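## Task

Check each plate and block where it currently stands and, where needed, fix it so that it lies flat between the corner pieces of that bay with its cut corner toward the back left. The result only counts if it holds after the gripper has released everything and moved away.

## Robot and tools

ROBOT. A single six-joint arm carries a parallel gripper. Joint order (column order everywhere): J1 waist, J2 shoulder, J3 elbow, J4 forearm roll, J5 wrist pitch, J6 wrist roll. Stated ranges in rad: waist -3.491 to 3.491, shoulder -3.140 to 3.140, elbow -1.187 to 4.328, forearm roll -3.316 to 3.316, wrist pitch -3.140 to 3.140, wrist roll -3.927 to 3.927; real ends may differ by up to 0.010 rad. Load limits (N m): 152 for waist, shoulder and elbow, 38 for the three wrist joints; held weight counts.

FRAME. Reported poses use the scene frame: origin on the table top under the arm base, +z up, +y to the left when facing along +x. The base may be slightly tilted. end_effector_position (m) is the point between the closed finger pads; orientation is end_effector_quat_wxyz. The fingers extend along the gripper's +z and separate along its y. Fingertips lie about 33 mm past that point when closed and 9 mm when fully open; closing pushes the tips roughly 24 mm further out, so keep that gap above any surface. The printed position gets less reliable at long reach.

DECK. Bays are numbered row then column (bay 23 = row 2, column 3). Row 1 is nearest the arm, row 4 farthest; column 1 is left, column 4 right, and column 4 floors sit higher. Layout sheet: sealed 96-well deep-well block in 11 and 21; sealed 96-well plate in 12, 13, 23; sealed 384-well plate in 22 and 33; sealed 96-well culture plate in 31 and 32; all other bays empty. Pieces start with the cut corner toward back left. Actual positions are known only from the cameras.

TOOL execute_actions. Argument actions is a list holding zero or one item. Empty list: no motion, just returns the state. An action item is {"rows": [...], "steps": n} with 1 to 15 rows and steps 1 to 15 (default 15); each step lasts 1/30 s, each row covers one step and the final row repeats to fill remaining steps. A wait item is {"steps": n} with n up to 300, counted from the previous result. Optional pictures (boolean) toggles images. A refused call moves nothing.

ROW LAYOUT. Nine numbers, each in [-1, 1]: dJ1, dJ2, dJ3, dJ4, dJ5, dJ6, gripper position, gripper force_limit, gripper speed. The six joint entries are offsets, not targets: each is measured from the joint angles printed in the most recent result that lists them (before any such result in the scene, and for a second or later call within one reply, from the angles at the moment the action begins). They are not relative to the previous row. Scaling: 1.0 equals 1.983 rad for waist and shoulder, 2.38 rad for elbow, 2.975 rad for the three wrist joints. All-zero offsets actively return the arm to those reference angles; they are not a pause. A call that would push a joint more than 0.010 rad past its range is refused; a joint aimed past its real end is stopped there and the result may say "joint sent to its limit" (possibly about an earlier action); absence of that line proves nothing.

GRIPPER ENTRIES are absolute settings. position: +1 fully open (140 mm), about -0.8 pads touching, -1 closes until blocked. force_limit: about 14 N at -1, 60 N at 0, 107 N at +1 (parts up to 40 mm wide). speed: about 30 mm/s at -1, 140 at 0, 250 at +1. object_status: 0 moving, 1 blocked while opening, 2 blocked while closing (a grip), 3 reached target or pads met. After a close with -1, confirm status 2. Stopped fingers hold until the position number changes by 0.01 or more or the object yields/is lost. To squeeze harder during status 2, raise force_limit and switch position between -1 and -0.98. position_measured is in counts: 3 fully open, 230 pads touching, not linear.

MOTION LIMITS. Joint target speeds cap at 2.62 rad/s (waist, shoulder), 3.14 (elbow), 3.93 (wrist joints), with 0.5 s to accelerate; joints are synchronised. Each step the target stays within 0.805 rad (waist, shoulder), 0.966 (elbow), 1.21 (wrist joints) of the measured angle, and targets are scaled back if they would move the gripper more than 70 mm from where it is. Between calls the arm keeps heading to the last row's target until it stalls or a step is HELD.

RESULT LINES. State line with the gripper pose; Joint positions (rad) and Joint velocities (rad/s) in column order; object_status, position_measured; Flange force (external force on the gripper, biased, includes held weight, noisy during acceleration, "no reading" when unavailable). HELD marks steps where a row was not fully sent. "joint command not followed" means the clearance check altered or blocked targets (mounting posts count as arm). MOTOR HOT warns of heating from holding loads; OVER-TEMPERATURE FAULT means the brakes engaged until cooled.

FAULTS TO AVOID. A joint reaching its load limit, or any external force of 150 N on the arm, tool or payload, halts the arm for 10 s, drops the rest of the call and makes the arm yield. Avoid drops, slips, slamming, hard pushing, and anything leaving the table. Brief tugs on held parts or pushes on loose items can occur.

TOOL zoom_image. camera is cam_head_left, cam_head_right or cam_wrist; region [x0, y0, x1, y1] in pixels of that camera's latest full image, origin top-left, at most 504 by 504. All images are 672x504. Calibration is pinhole+radial in OpenCV form; cam_head_left sits near [0.350831, 0.608178, 0.852759], cam_head_right near [0.150688, 0.486571, 0.846907]; the wrist camera moves with the hand and is computed from joint readings. Real camera poses can deviate by a few degrees and millimetres.

TOOL finished_scene. Argument scene: the number of the scene being closed. Its result reports success and gives the next task. Replying without any tool call ends all remaining work.

Each tool is called after ">>>" as name(argument=value, ...), one argument or row to a line, values as JSON.

## Session

>>> execute_actions(
  actions=[],
)

Scene clock: 0.00 s of 12600.00 s.
end_effector_position=(+0.5134, -0.0550, +0.5322) position_measured=3 object_status=3 end_effector_quat_wxyz=(-0.232, +0.971, +0.062, -0.016)
Joint positions: [ 0.26   0.136  0.223 -0.002 -1.656  1.305]
Joint velocities: [ 0.    -0.001  0.001 -0.    -0.    -0.   ]
Flange force (N, the push that the arm receives, along the gripper's own x y z axes): no reading

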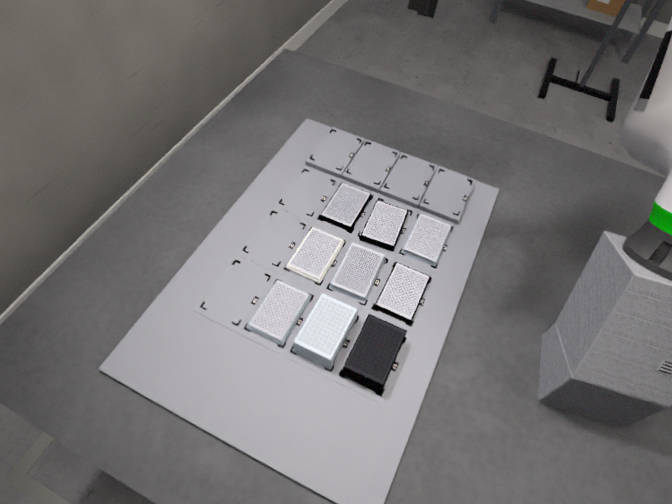

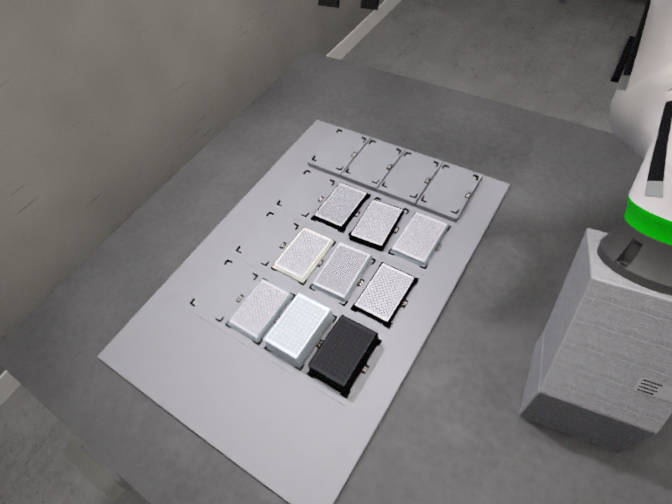

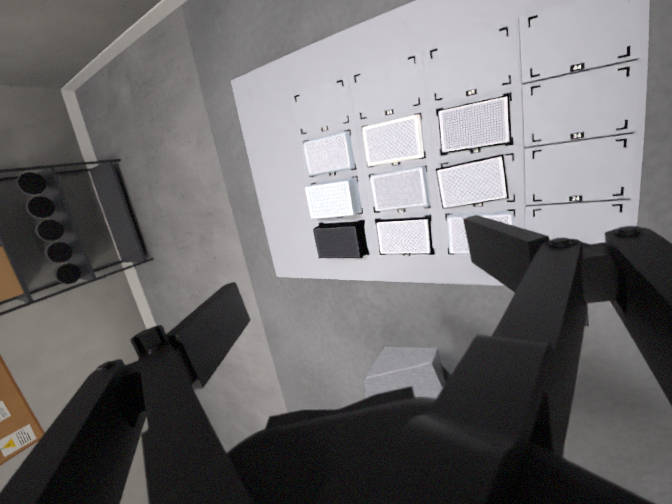

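>>> zoom_image(
  camera="cam_head_left",
  region=[190, 120, 490, 400],
)

>>> zoom_image(
  camera="cam_wrist",
  region=[280, 40, 540, 270],
)

>>> zoom_image(
  camera="cam_head_right",
  region=[190, 120, 490, 400],
)

Region (190, 120, 490, 400) of cam_head_left's 672x504 image, scaled by 1.680, with more detail than that image has; it fills the top 470 rows of this view, and the rest is white.

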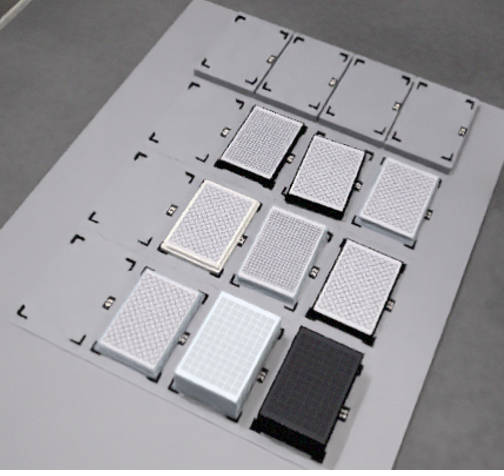

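Region (280, 40, 540, 270) of cam_wrist's 672x504 image, scaled by 1.938, with more detail than that image has; it fills the top 446 rows of this view, and the rest is white.

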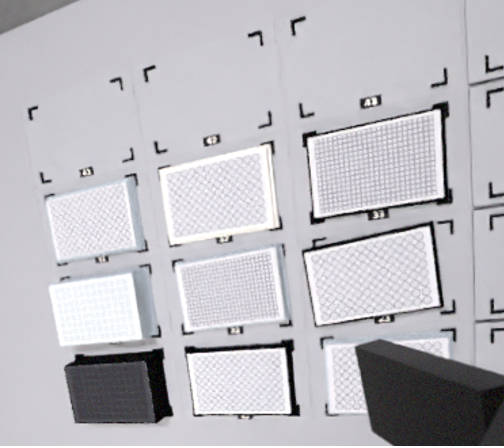

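Region (190, 120, 490, 400) of cam_head_right's 672x504 image, scaled by 1.680, with more detail than that image has; it fills the top 470 rows of this view, and the rest is white.

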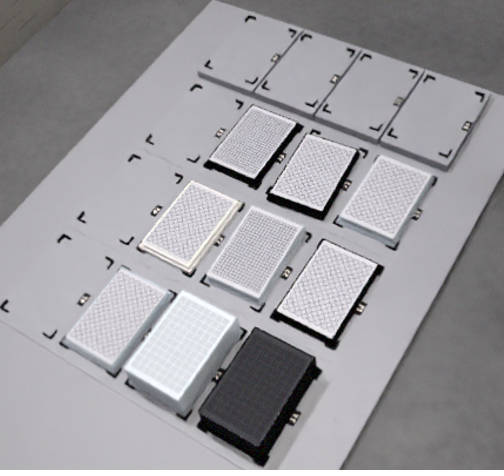

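>>> zoom_image(
  camera="cam_wrist",
  region=[290, 90, 440, 265],
)

>>> zoom_image(
  camera="cam_head_left",
  region=[270, 170, 470, 330],
)

>>> zoom_image(
  camera="cam_head_left",
  region=[230, 250, 430, 400],
)

Region (290, 90, 440, 265) of cam_wrist's 672x504 image, scaled by 2.880, with more detail than that image has; it fills the left 432 columns of this view, and the rest is white.

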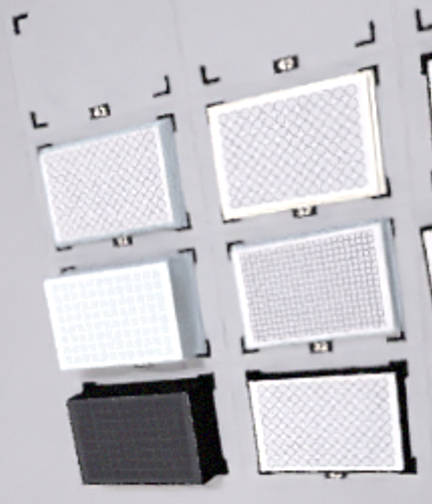

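Region (270, 170, 470, 330) of cam_head_left's 672x504 image, scaled by 2.520, with more detail than that image has; it fills the top 403 rows of this view, and the rest is white.

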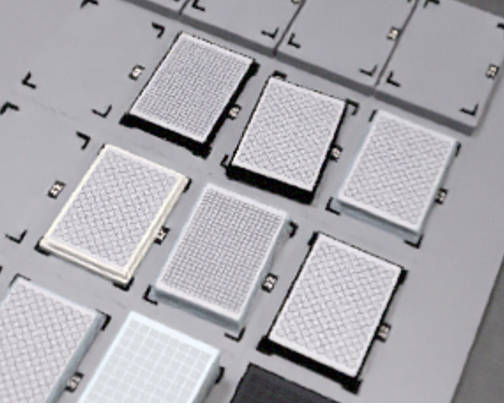

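Region (230, 250, 430, 400) of cam_head_left's 672x504 image, scaled by 2.520, with more detail than that image has; it fills the top 378 rows of this view, and the rest is white.

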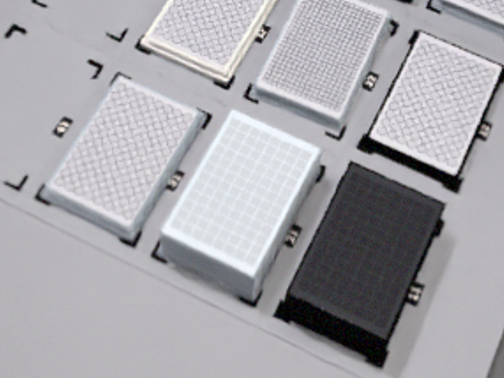

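>>> execute_actions(
  actions=[
    {"rows":[[0,0,0,0.1,0,0,1,0,0]],"steps":15},
  ],
  pictures=false,
)

>>> execute_actions(
  actions=[
    {"steps":15},
  ],
  pictures=false,
)

Scene clock: 26.00 s of 12600.00 s.
end_effector_position=(+0.5485, -0.1607, +0.5362) position_measured=3 object_status=3 end_effector_quat_wxyz=(-0.095, +0.994, +0.042, +0.027)
Joint positions: [ 0.26   0.136  0.223  0.293 -1.656  1.305]
Joint velocities: [ 0.     0.002  0.001  0.03   0.    -0.001]
Flange force (N, the push that the arm receives, along the gripper's own x y z axes): [6.1 5.1 -3.2]
Steps of this call (steps 1 to 90: nothing new was sent; then 22.50 s passed at rest; steps 91 to 105: all 15 steps of this action). Readings (joint positions | what the end effector reports):
91: [0.260 0.136 0.223 -0.002 -1.656 1.305] | position_measured=3 object_status=3
92: [0.260 0.136 0.223 0.001 -1.656 1.305] | position_measured=3 object_status=3
94: [0.260 0.136 0.223 0.032 -1.656 1.305] | position_measured=3 object_status=3
98: [0.260 0.136 0.223 0.171 -1.656 1.305] | position_measured=3 object_status=3
105: the state above

Scene clock: 26.50 s of 12600.00 s.
end_effector_position=(+0.5487, -0.1614, +0.5363) position_measured=3 object_status=3 end_effector_quat_wxyz=(-0.094, +0.994, +0.042, +0.028)
Joint positions: [ 0.26   0.136  0.223  0.295 -1.656  1.305]
Joint velocities: [-0.     0.     0.001 -0.     0.    -0.   ]
Flange force (N, the push that the arm receives, along the gripper's own x y z axes): [5.4 5.1 -0.6]
Steps of this call (steps 1 to 15: the robot went on to your last target). Readings (joint positions | what the end effector reports):
1: [0.260 0.136 0.223 0.294 -1.656 1.305] | position_measured=3 object_status=3
2: [0.260 0.136 0.223 0.294 -1.656 1.305] | position_measured=3 object_status=3
4: [0.260 0.136 0.223 0.295 -1.656 1.305] | position_measured=3 object_status=3
8: [0.260 0.136 0.223 0.295 -1.656 1.305] | position_measured=3 object_status=3
15: the state above
The arm was judged still, so your last target was given up. Only a new action makes it travel on or press farther. Fingers that are still opening or closing keep moving.

>>> execute_actions(
  actions=[
    {"rows":[[0,0,0,0.055,-0.039,0,1,0,0]],"steps":15},
  ],
  pictures=false,
)

>>> execute_actions(
  actions=[
    {"rows":[[0.1,0,0,0,0,0,1,0,0]],"steps":15},
  ],
  pictures=false,
)

>>> execute_actions(
  actions=[
    {"rows":[[0,0.1,0,0,0,0,1,0,0]],"steps":15},
  ],
  pictures=false,
)

>>> execute_actions(
  actions=[
    {"rows":[[0,0,-0.1,0,0,0,1,0,0]],"steps":15},
  ],
  pictures=false,
)

>>> execute_actions(
  actions=[
    {"steps":10},
  ],
)

Scene clock: 38.97 s of 12600.00 s.
end_effector_position=(+0.5258, -0.2320, +0.5503) position_measured=3 object_status=3 end_effector_quat_wxyz=(+0.000, +1.000, +0.031, -0.004)
Joint positions: [ 0.26   0.136  0.223  0.458 -1.772  1.305]
Joint velocities: [-0.    -0.001 -0.     0.003 -0.003 -0.   ]
Flange force (N, the push that the arm receives, along the gripper's own x y z axes): [4.6 3.4 -0.4]
Steps of this call (steps 1 to 90: nothing new was sent; then 8.97 s passed at rest; steps 91 to 105: all 15 steps of this action). Readings (joint positions | what the end effector reports):
91: [0.260 0.136 0.223 0.295 -1.656 1.305] | position_measured=3 object_status=3
92: [0.260 0.136 0.223 0.299 -1.658 1.305] | position_measured=3 object_status=3
94: [0.260 0.136 0.223 0.330 -1.681 1.305] | position_measured=3 object_status=3
98: [0.260 0.136 0.223 0.437 -1.757 1.305] | position_measured=3 object_status=3
105: the state above

Scene clock: 39.47 s of 12600.00 s.
end_effector_position=(+0.5338, -0.1419, +0.5949) position_measured=3 object_status=3 end_effector_quat_wxyz=(-0.004, +0.992, +0.119, +0.040)
Joint positions: [ 0.457  0.136  0.223  0.459 -1.772  1.305]
Joint velocities: [ 0.014 -0.001 -0.     0.    -0.    -0.001]
Flange force (N, the push that the arm receives, along the gripper's own x y z axes): [7.7 3.3 -3.7]
Steps of this call (steps 1 to 15: all 15 steps of this action). Readings (joint positions | what the end effector reports):
1: [0.260 0.136 0.223 0.459 -1.772 1.305] | position_measured=3 object_status=3
2: [0.262 0.136 0.223 0.459 -1.772 1.305] | position_measured=3 object_status=3
4: [0.283 0.136 0.223 0.459 -1.772 1.305] | position_measured=3 object_status=3
8: [0.378 0.136 0.223 0.459 -1.772 1.305] | position_measured=3 object_status=3
15: the state above

Scene clock: 39.97 s of 12600.00 s.
end_effector_position=(+0.5514, -0.0883, +0.5210) position_measured=3 object_status=3 end_effector_quat_wxyz=(+0.039, +0.986, +0.160, -0.038)
Joint positions: [ 0.457  0.333  0.223  0.459 -1.772  1.305]
Joint velocities: [-0.002  0.005 -0.    -0.    -0.001  0.001]
Flange force (N, the push that the arm receives, along the gripper's own x y z axes): [7.2 3.6 -1.5]
Steps of this call (steps 1 to 15: all 15 steps of this action). Readings (joint positions | what the end effector reports):
1: [0.458 0.136 0.223 0.459 -1.772 1.305] | position_measured=3 object_status=3
2: [0.458 0.138 0.223 0.459 -1.772 1.305] | position_measured=3 object_status=3
4: [0.458 0.159 0.223 0.459 -1.772 1.305] | position_measured=3 object_status=3
8: [0.458 0.257 0.223 0.459 -1.772 1.305] | position_measured=3 object_status=3
15: the state above

Scene clock: 40.47 s of 12600.00 s.
end_effector_position=(+0.4819, -0.0973, +0.4442) position_measured=3 object_status=3 end_effector_quat_wxyz=(+0.090, +0.965, +0.206, -0.132)
Joint positions: [ 0.457  0.333 -0.014  0.459 -1.772  1.305]
Joint velocities: [-0.    -0.002 -0.018  0.     0.    -0.001]
Flange force (N, the push that the arm receives, along the gripper's own x y z axes): [5.2 1.3 1.7]
Steps of this call (steps 1 to 15: all 15 steps of this action). Readings (joint positions | what the end effector reports):
1: [0.457 0.333 0.223 0.459 -1.772 1.305] | position_measured=3 object_status=3
2: [0.457 0.333 0.220 0.459 -1.772 1.305] | position_measured=3 object_status=3
4: [0.457 0.333 0.195 0.459 -1.772 1.305] | position_measured=3 object_status=3
8: [0.457 0.333 0.082 0.459 -1.772 1.305] | position_measured=3 object_status=3
15: the state above

Scene clock: 40.80 s of 12600.00 s.
end_effector_position=(+0.4815, -0.0974, +0.4438) position_measured=3 object_status=3 end_effector_quat_wxyz=(+0.090, +0.965, +0.207, -0.133)
Joint positions: [ 0.457  0.333 -0.015  0.459 -1.772  1.305]
Joint velocities: [-0.    -0.001 -0.    -0.    -0.     0.   ]
Flange force (N, the push that the arm receives, along the gripper's own x y z axes): [6.8 3.2 -1.3]
Steps of this call (steps 1 to 10: the robot went on to your last target). Readings (joint positions | what the end effector reports):
1: [0.457 0.333 -0.014 0.459 -1.772 1.305] | position_measured=3 object_status=3
2: [0.457 0.333 -0.015 0.459 -1.772 1.305] | position_measured=3 object_status=3
4: [0.457 0.333 -0.015 0.459 -1.772 1.305] | position_measured=3 object_status=3
8: [0.457 0.333 -0.015 0.459 -1.772 1.305] | position_measured=3 object_status=3
10: the state above
camera_calibration (this result's frames):
cam_wrist: T_world_to_cam=[[0.147079, -0.969956, 0.193784, -0.251898], [-0.876146, -0.0368299, 0.480637, 0.219469], [-0.45906, -0.240475, -0.85524, 0.745135], [0, 0, 0, 1]] pos_world=[0.571397, -0.0570611, 0.580599]

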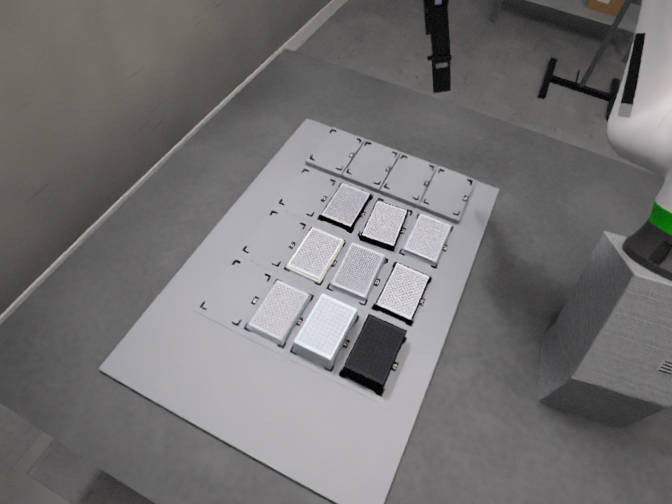

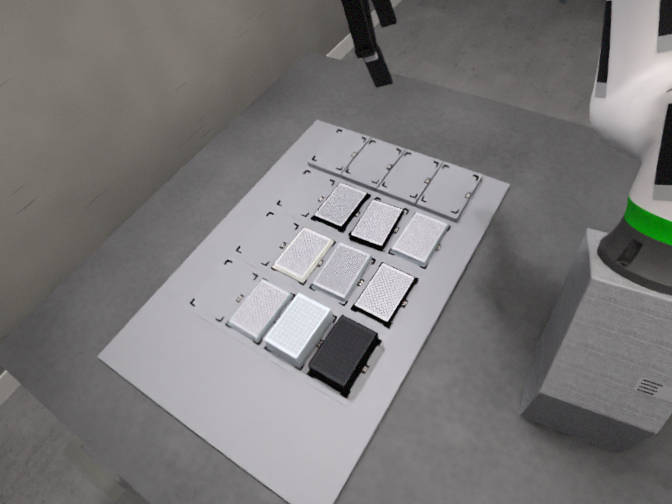

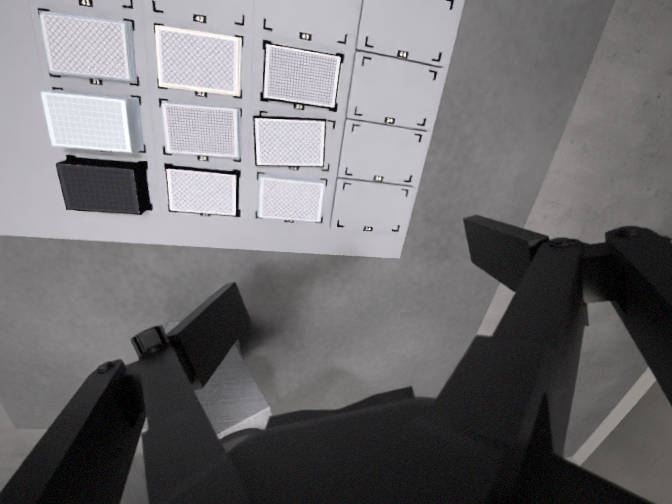

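>>> zoom_image(
  camera="cam_wrist",
  region=[30, 0, 350, 230],
)

Region (30, 0, 350, 230) of cam_wrist's 672x504 image, scaled by 1.575, with more detail than that image has; it fills the top 362 rows of this view, and the rest is white.

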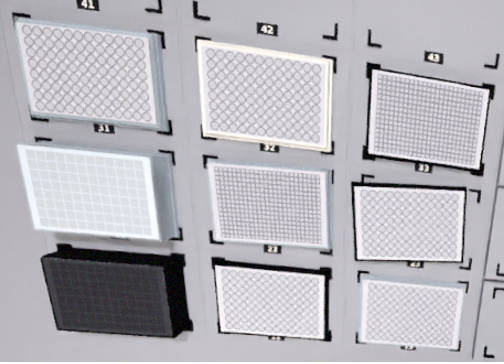

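>>> execute_actions(
  actions=[
    {"rows":[[-0.145,0.028,-0.242,0.073,0.33,-0.168,1,0,0]],"steps":15},
  ],
  pictures=false,
)

>>> execute_actions(
  actions=[
    {"steps":30},
  ],
)

Scene clock: 130.03 s of 12600.00 s.
end_effector_position=(+0.5145, -0.0954, +0.3025) position_measured=3 object_status=3 end_effector_quat_wxyz=(+0.079, +0.988, +0.122, -0.058)
Joint positions: [ 0.33   0.358 -0.271  0.555 -1.337  1.083]
Joint velocities: [-0.328  0.064 -0.656  0.246  1.113 -0.563]
Flange force (N, the push that the arm receives, along the gripper's own x y z axes): [10.0 2.7 2.0]
Steps of this call (steps 1 to 15: the robot went on to your last target; steps 16 to 90: nothing new was sent; then 85.73 s passed at rest; steps 91 to 105: all 15 steps of this action). Readings (joint positions | what the end effector reports):
91: [0.457 0.333 -0.015 0.459 -1.772 1.305] | position_measured=3 object_status=3
92: [0.457 0.333 -0.017 0.459 -1.770 1.303] | position_measured=3 object_status=3
94: [0.448 0.335 -0.035 0.466 -1.738 1.287] | position_measured=3 object_status=3
98: [0.406 0.343 -0.119 0.498 -1.595 1.215] | position_measured=3 object_status=3
105: the state above

Scene clock: 131.03 s of 12600.00 s.
end_effector_position=(+0.4890, -0.0688, +0.1490) position_measured=3 object_status=3 end_effector_quat_wxyz=(-0.001, +0.999, +0.033, +0.003)
Joint positions: [ 0.17   0.389 -0.591  0.676 -0.791  0.805]
Joint velocities: [-0.    -0.    -0.001  0.    -0.001  0.   ]
Flange force (N, the push that the arm receives, along the gripper's own x y z axes): [5.7 3.0 4.1]
Steps of this call (steps 1 to 30: the robot went on to your last target). Readings (joint positions | what the end effector reports):
1: [0.319 0.360 -0.293 0.563 -1.299 1.064] | position_measured=3 object_status=3
2: [0.308 0.362 -0.315 0.572 -1.261 1.045] | position_measured=3 object_status=3
4: [0.285 0.366 -0.361 0.589 -1.183 1.005] | position_measured=3 object_status=3
8: [0.239 0.375 -0.453 0.624 -1.025 0.925] | position_measured=3 object_status=3
30: the state above
camera_calibration (this result's frames):
cam_wrist: T_world_to_cam=[[-0.226573, -0.973944, -0.00985622, 0.0446741], [-0.943598, 0.216983, 0.250084, 0.453594], [-0.241429, 0.0659626, -0.968174, 0.434865], [0, 0, 0, 1]] pos_world=[0.543121, -0.0835968, 0.308029]

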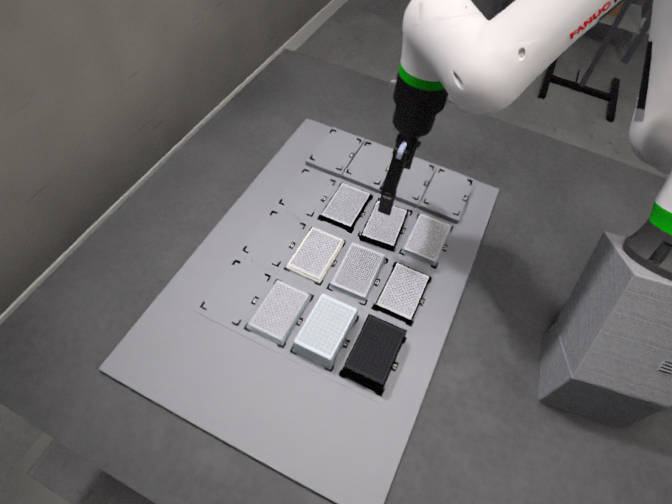

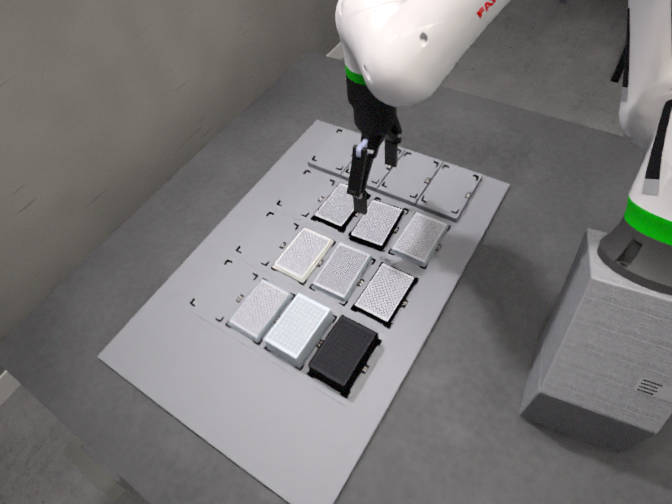

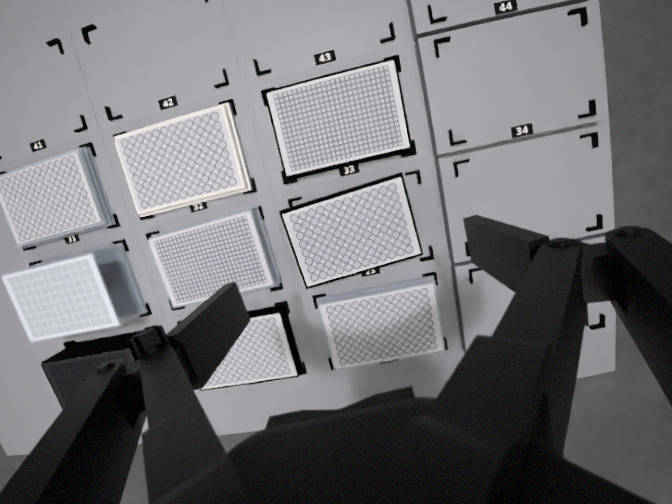

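Model works well.

>>> zoom_image(
  camera="cam_wrist",
  region=[240, 140, 480, 320],
)

Region (240, 140, 480, 320) of cam_wrist's 672x504 image, scaled by 2.100, with more detail than that image has; it fills the top 378 rows of this view, and the rest is white.

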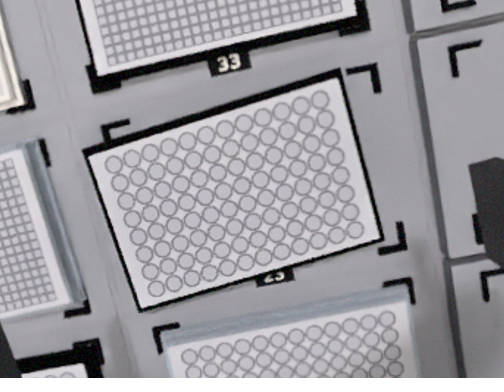

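>>> execute_actions(
  actions=[
    {"rows":[[-0.093,0.084,-0.022,0.093,0.07,-0.049,1,0,0]],"steps":15},
  ],
  pictures=false,
)

>>> execute_actions(
  actions=[
    {"steps":15},
  ],
)

Scene clock: 149.53 s of 12600.00 s.
end_effector_position=(+0.4857, -0.0862, +0.0498) position_measured=3 object_status=3 end_effector_quat_wxyz=(-0.001, +0.999, +0.035, -0.000)
Joint positions: [-0.014  0.554 -0.643  0.951 -0.583  0.66 ]
Joint velocities: [-0.012  0.01  -0.003  0.023  0.017 -0.013]
Flange force (N, the push that the arm receives, along the gripper's own x y z axes): [6.6 5.3 5.3]
Steps of this call (steps 1 to 15: the robot went on to your last target; steps 16 to 90: nothing new was sent; then 15.00 s passed at rest; steps 91 to 105: all 15 steps of this action). Readings (joint positions | what the end effector reports):
91: [0.170 0.389 -0.591 0.676 -0.791 0.805] | position_measured=3 object_status=3
92: [0.167 0.391 -0.592 0.679 -0.788 0.803] | position_measured=3 object_status=3
94: [0.147 0.409 -0.598 0.711 -0.764 0.787] | position_measured=3 object_status=3
98: [0.056 0.492 -0.624 0.846 -0.662 0.715] | position_measured=3 object_status=3
105: the state above

Scene clock: 150.03 s of 12600.00 s.
end_effector_position=(+0.4855, -0.0861, +0.0492) position_measured=3 object_status=3 end_effector_quat_wxyz=(-0.001, +0.999, +0.035, -0.000)
Joint positions: [-0.015  0.555 -0.644  0.952 -0.582  0.659]
Joint velocities: [ 0.     0.001 -0.002  0.    -0.     0.001]
Flange force (N, the push that the arm receives, along the gripper's own x y z axes): [5.7 1.9 5.1]
Steps of this call (steps 1 to 15: the robot went on to your last target). Readings (joint positions | what the end effector reports):
1: [-0.014 0.554 -0.643 0.952 -0.583 0.660] | position_measured=3 object_status=3
2: [-0.014 0.555 -0.643 0.952 -0.583 0.660] | position_measured=3 object_status=3
4: [-0.015 0.555 -0.643 0.952 -0.582 0.660] | position_measured=3 object_status=3
8: [-0.015 0.555 -0.643 0.952 -0.582 0.659] | position_measured=3 object_status=3
15: the state above
The arm was judged still, so your last target was given up. Only a new action makes it travel on or press farther. Fingers that are still opening or closing keep moving.
camera_calibration (this result's frames):
cam_wrist: T_world_to_cam=[[-0.223115, -0.974752, -0.00884766, 0.024259], [-0.942426, 0.213379, 0.257493, 0.477777], [-0.249104, 0.0657889, -0.96624, 0.342115], [0, 0, 0, 1]] pos_world=[0.540904, -0.100808, 0.207755]

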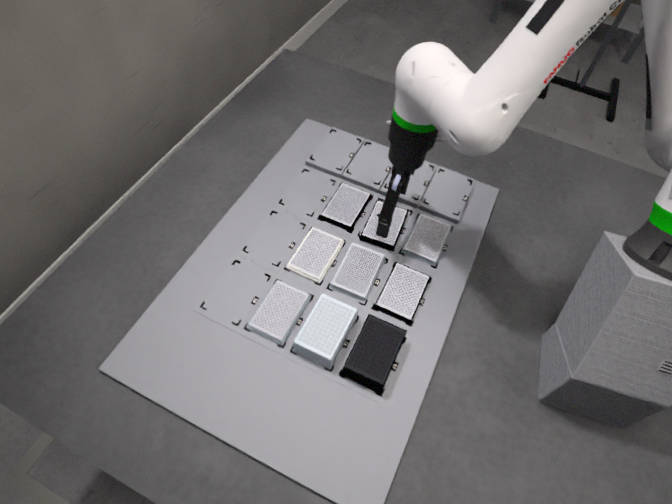

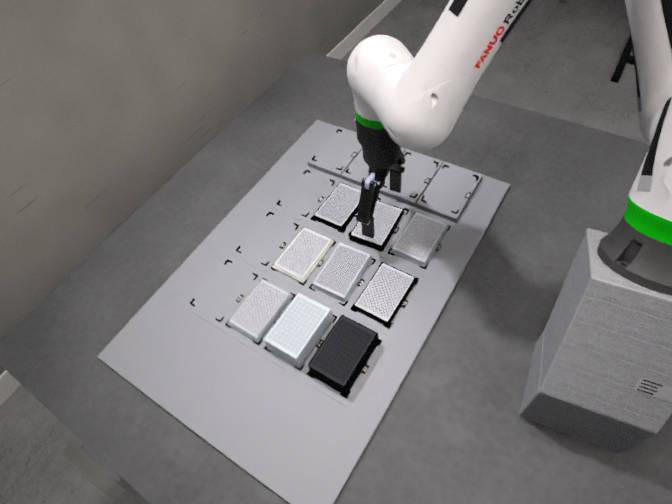

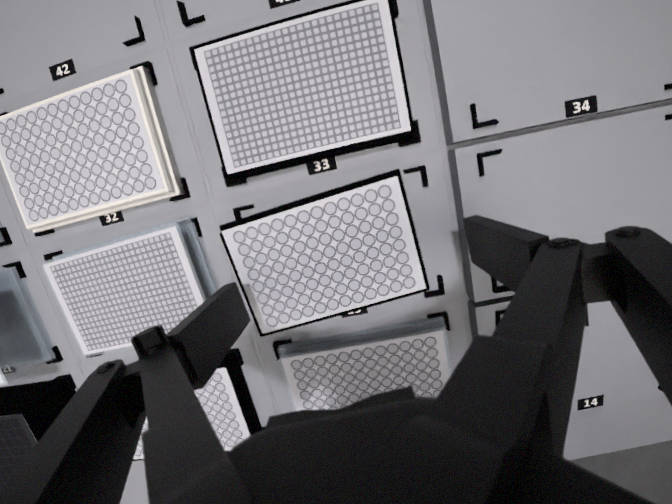

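>>> execute_actions(
  actions=[
    {"rows":[[0.0076,0.0232,0.0078,0.009,0.0037,-0.0134,1,0,0]],"steps":15},
  ],
)

Scene clock: 165.77 s of 12600.00 s.
end_effector_position=(+0.4923, -0.0690, +0.0390) position_measured=3 object_status=3 end_effector_quat_wxyz=(-0.001, +0.999, +0.039, -0.000)
Joint positions: [ 0.     0.601 -0.625  0.979 -0.571  0.62 ]
Joint velocities: [ 0.001  0.001  0.     0.     0.    -0.   ]
Flange force (N, the push that the arm receives, along the gripper's own x y z axes): [4.1 2.2 7.5]
Steps of this call (steps 1 to 90: nothing new was sent; then 12.23 s passed at rest; steps 91 to 105: all 15 steps of this action). Readings (joint positions | what the end effector reports):
91: [-0.015 0.555 -0.644 0.952 -0.582 0.659] | position_measured=3 object_status=3
92: [-0.014 0.557 -0.643 0.954 -0.582 0.657] | position_measured=3 object_status=3
94: [-0.008 0.576 -0.635 0.965 -0.577 0.641] | position_measured=3 object_status=3
98: [-0.000 0.600 -0.626 0.978 -0.572 0.621] | position_measured=3 object_status=3
105: the state above
camera_calibration (this result's frames):
cam_wrist: T_world_to_cam=[[-0.214989, -0.976581, -0.0083306, 0.0381798], [-0.944327, 0.205698, 0.256777, 0.483581], [-0.24905, 0.0630711, -0.966435, 0.332581], [0, 0, 0, 1]] pos_world=[0.547696, -0.0831623, 0.197564]

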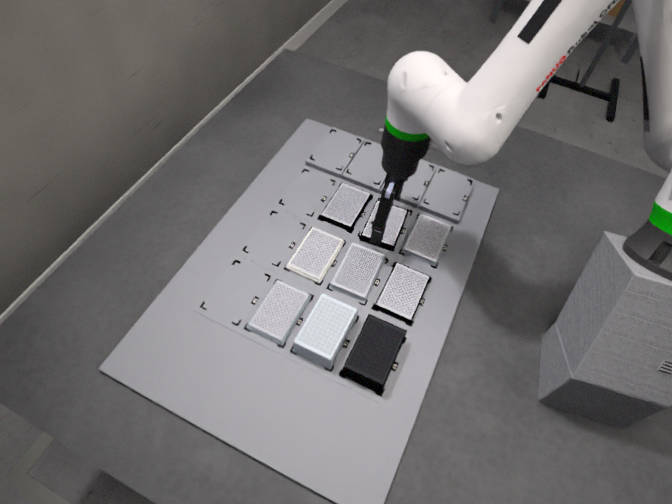

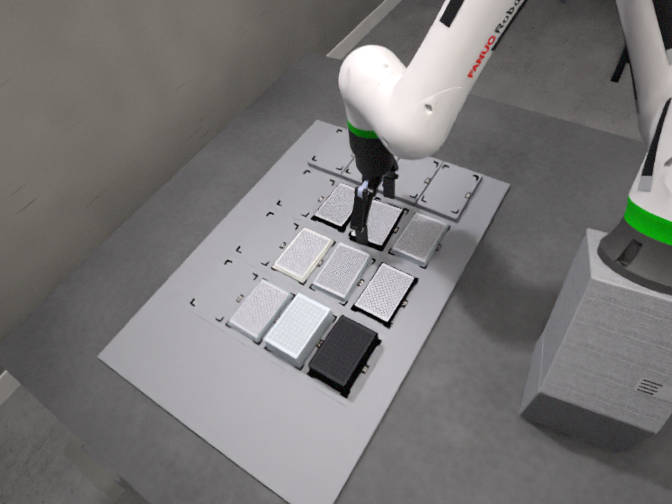

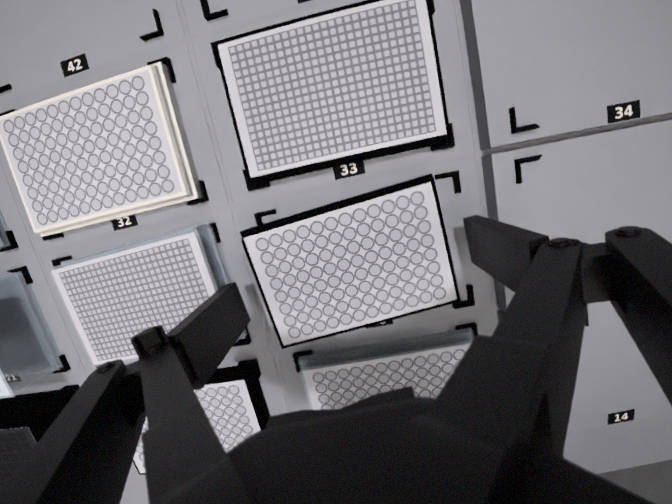

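>>> execute_actions(
  actions=[
    {"rows":[[-0.0112,0.0121,-0.0008,0.0165,0.0065,-0.0115,1,0,0]],"steps":15},
  ],
)

>>> zoom_image(
  camera="cam_head_left",
  region=[320, 170, 440, 270],
)

Scene clock: 178.27 s of 12600.00 s.
end_effector_position=(+0.4921, -0.0690, +0.0269) position_measured=3 object_status=3 end_effector_quat_wxyz=(-0.001, +0.999, +0.039, -0.000)
Joint positions: [-0.022  0.625 -0.627  1.028 -0.552  0.585]
Joint velocities: [-0.    -0.     0.     0.001  0.     0.001]
Flange force (N, the push that the arm receives, along the gripper's own x y z axes): [2.4 2.3 9.1]
Steps of this call (steps 1 to 15: the robot went on to your last target; steps 16 to 90: nothing new was sent; then 9.00 s passed at rest; steps 91 to 105: all 15 steps of this action). Readings (joint positions | what the end effector reports):
91: [0.000 0.601 -0.625 0.979 -0.571 0.620] | position_measured=3 object_status=3
92: [-0.001 0.603 -0.625 0.983 -0.570 0.617] | position_measured=3 object_status=3
94: [-0.012 0.615 -0.626 1.007 -0.560 0.600] | position_measured=3 object_status=3
98: [-0.021 0.624 -0.627 1.026 -0.553 0.587] | position_measured=3 object_status=3
105: the state above
camera_calibration (this result's frames):
cam_wrist: T_world_to_cam=[[-0.215851, -0.976396, -0.00775879, 0.0384953], [-0.944009, 0.206647, 0.257185, 0.486427], [-0.249511, 0.0628381, -0.966331, 0.321108], [0, 0, 0, 1]] pos_world=[0.547621, -0.0831101, 0.185493]

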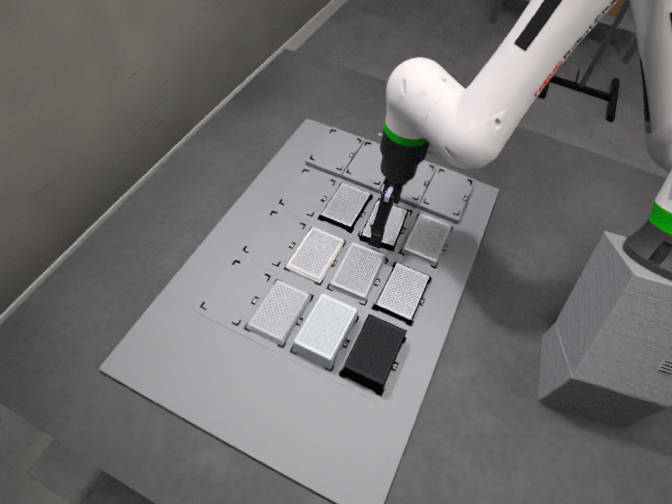

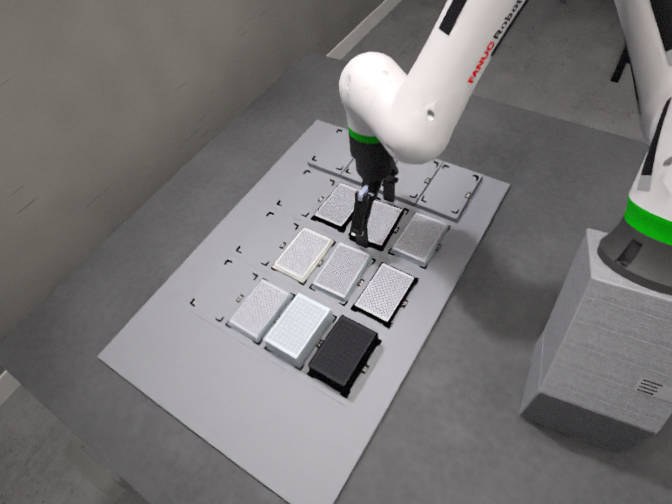

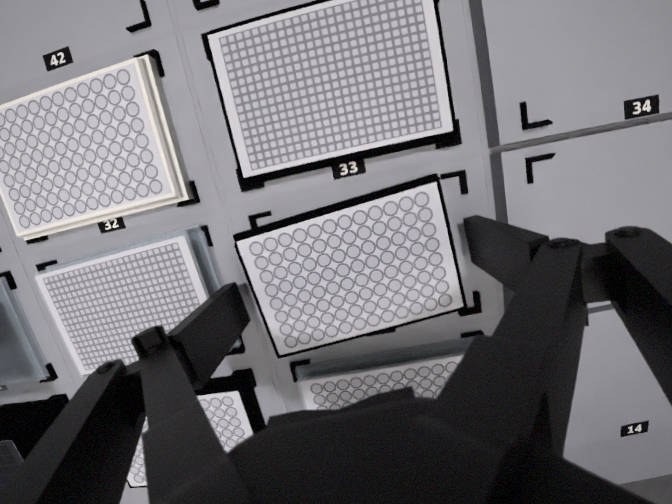

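Region (320, 170, 440, 270) of cam_head_left's 672x504 image, scaled by 4.200, with more detail than that image has.

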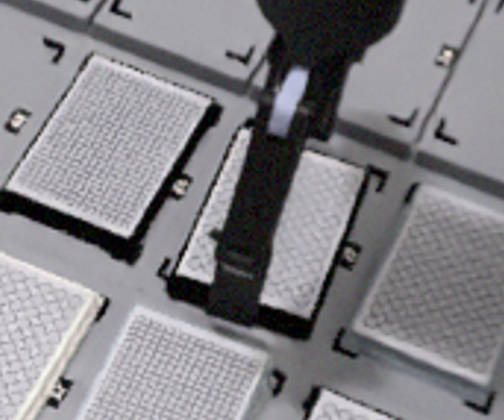

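>>> execute_actions(
  actions=[
    {"rows":[[-0.0078,0.0081,-0.0005,0.0118,0.0043,-0.008,1,0,0]],"steps":15},
  ],
)

>>> zoom_image(
  camera="cam_head_left",
  region=[320, 170, 440, 270],
)

Scene clock: 183.10 s of 12600.00 s.
end_effector_position=(+0.4920, -0.0688, +0.0188) position_measured=3 object_status=3 end_effector_quat_wxyz=(-0.001, +0.999, +0.039, -0.001)
Joint positions: [-0.037  0.641 -0.628  1.063 -0.539  0.562]
Joint velocities: [-0.     0.002  0.     0.     0.     0.001]
Flange force (N, the push that the arm receives, along the gripper's own x y z axes): [3.7 2.4 6.7]
Steps of this call (steps 1 to 15: the robot went on to your last target; steps 16 to 90: nothing new was sent; then 1.33 s passed at rest; steps 91 to 105: all 15 steps of this action). Readings (joint positions | what the end effector reports):
91: [-0.022 0.625 -0.627 1.028 -0.552 0.585] | position_measured=3 object_status=3
92: [-0.023 0.627 -0.627 1.032 -0.551 0.583] | position_measured=3 object_status=3
94: [-0.032 0.635 -0.628 1.050 -0.544 0.570] | position_measured=3 object_status=3
98: [-0.037 0.641 -0.628 1.062 -0.540 0.563] | position_measured=3 object_status=3
105: the state above
camera_calibration (this result's frames):
cam_wrist: T_world_to_cam=[[-0.215723, -0.976423, -0.0078601, 0.0385384], [-0.944007, 0.20649, 0.257316, 0.488296], [-0.249627, 0.0629291, -0.966295, 0.313302], [0, 0, 0, 1]] pos_world=[0.547477, -0.0829144, 0.177398]

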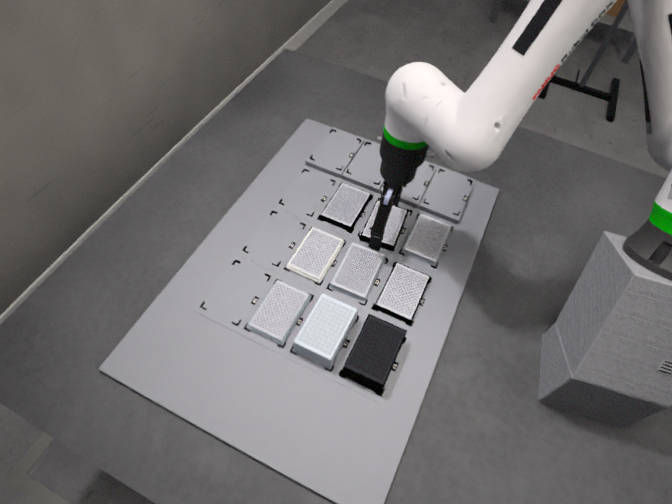

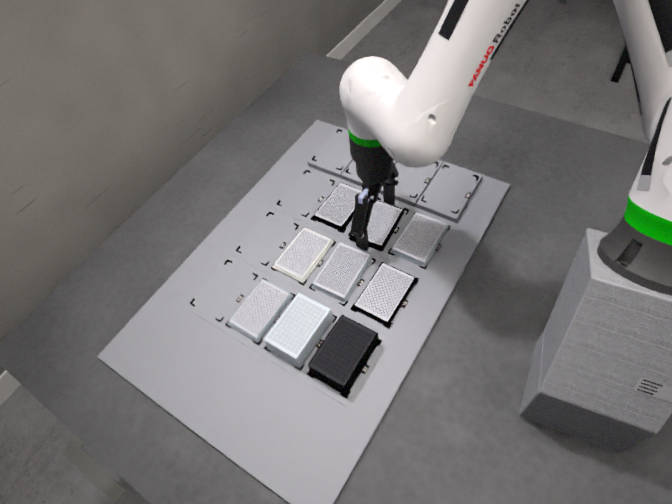

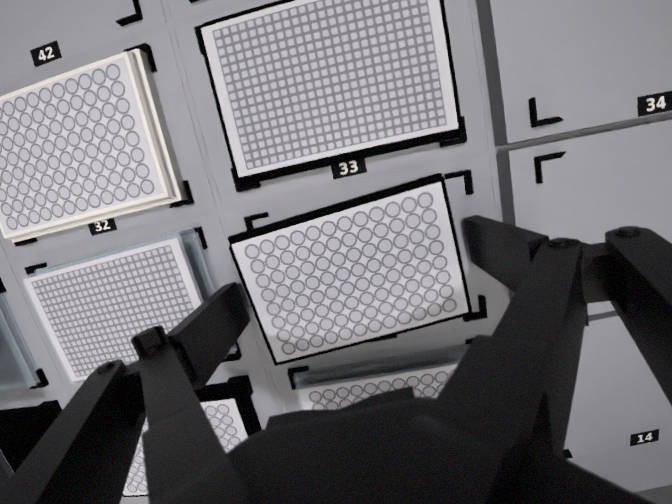

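Region (320, 170, 440, 270) of cam_head_left's 672x504 image, scaled by 4.200, with more detail than that image has.

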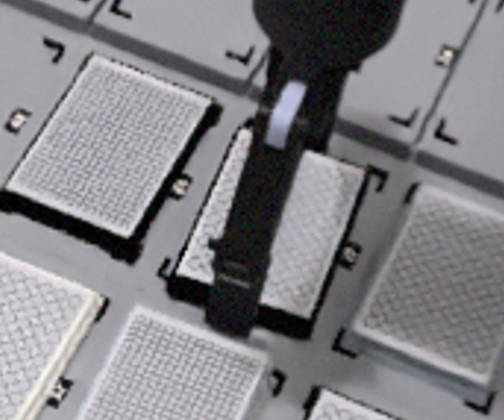

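>>> execute_actions(
  actions=[
    {"rows":[[0,0,0,0,0,0,-1,-0.3,-0.8]],"steps":15},
  ],
  pictures=false,
)

>>> execute_actions(
  actions=[
    {"steps":10},
  ],
)

Scene clock: 186.63 s of 12600.00 s.
end_effector_position=(+0.4920, -0.0688, +0.0188) position_measured=32 object_status=0 end_effector_quat_wxyz=(-0.001, +0.999, +0.039, -0.001)
Joint positions: [-0.037  0.641 -0.628  1.063 -0.539  0.562]
Joint velocities: [-0. -0.  0. -0.  0. -0.]
Flange force (N, the push that the arm receives, along the gripper's own x y z axes): [1.1 -2.4 -15.8]
Steps of this call (steps 1 to 15: the robot went on to your last target; steps 16 to 90: nothing new was sent; then 0.03 s passed at rest; steps 91 to 105: all 15 steps of this action). Readings (joint positions | what the end effector reports):
91: [-0.037 0.641 -0.628 1.063 -0.539 0.562] | position_measured=3 object_status=0
92: [-0.037 0.641 -0.628 1.063 -0.539 0.562] | position_measured=4 object_status=0
94: [-0.037 0.641 -0.628 1.063 -0.539 0.562] | position_measured=9 object_status=0
98: [-0.037 0.641 -0.628 1.063 -0.539 0.562] | position_measured=21 object_status=0
105: the state above

Scene clock: 186.97 s of 12600.00 s.
end_effector_position=(+0.4920, -0.0688, +0.0188) position_measured=32 object_status=2 end_effector_quat_wxyz=(-0.001, +0.999, +0.039, -0.001)
Joint positions: [-0.037  0.641 -0.628  1.063 -0.539  0.562]
Joint velocities: [ 0.    -0.001 -0.    -0.    -0.    -0.   ]
Flange force (N, the push that the arm receives, along the gripper's own x y z axes): [0.4 -1.7 -16.1]
Steps of this call (steps 1 to 10: the robot went on to your last target). Readings (joint positions | what the end effector reports):
1: [-0.037 0.641 -0.628 1.063 -0.539 0.562] | position_measured=32 object_status=0
2: [-0.037 0.641 -0.628 1.063 -0.539 0.562] | position_measured=32 object_status=0
4: [-0.037 0.641 -0.628 1.063 -0.539 0.562] | position_measured=32 object_status=2
8: [-0.037 0.641 -0.628 1.063 -0.539 0.562] | position_measured=32 object_status=2
10: the state above
camera_calibration (this result's frames):
cam_wrist: T_world_to_cam=[[-0.215731, -0.976421, -0.0078647, 0.0385398], [-0.944009, 0.206498, 0.257306, 0.488303], [-0.249615, 0.0629333, -0.966298, 0.313295], [0, 0, 0, 1]] pos_world=[0.547479, -0.082919, 0.177396]

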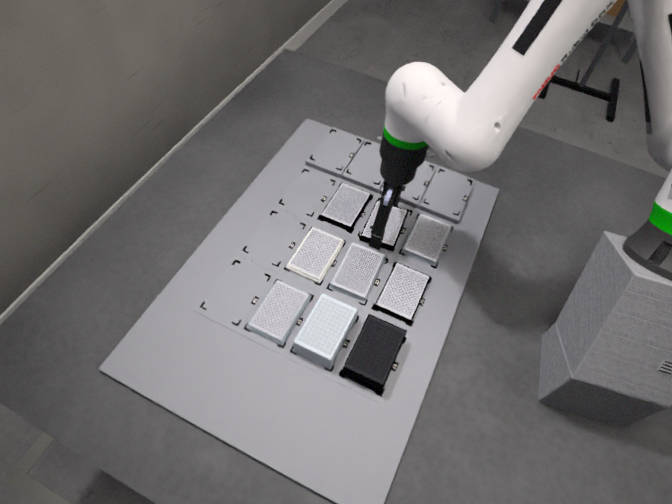

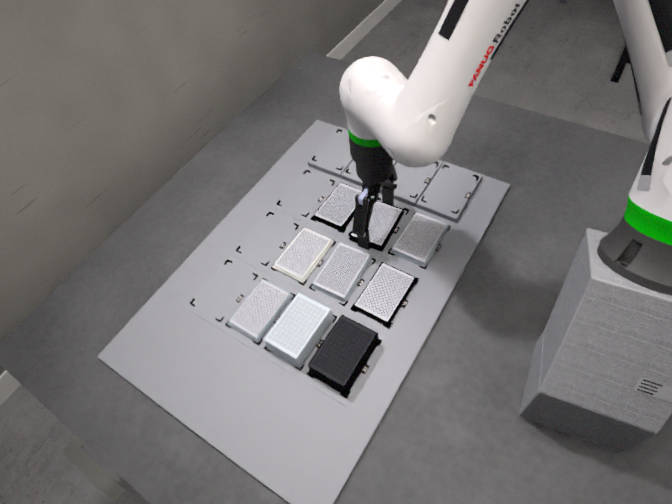

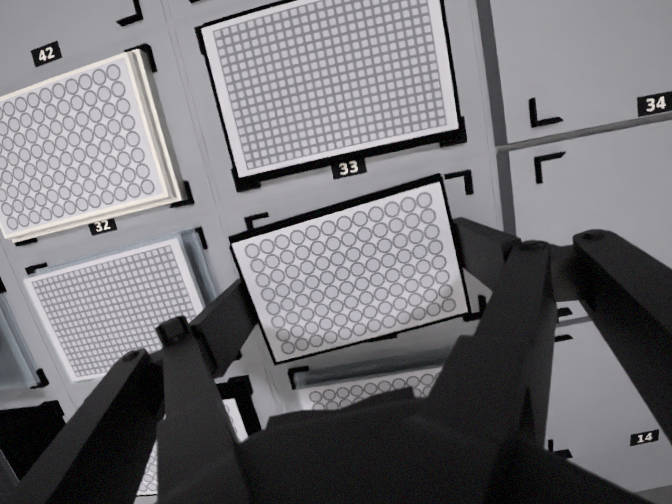

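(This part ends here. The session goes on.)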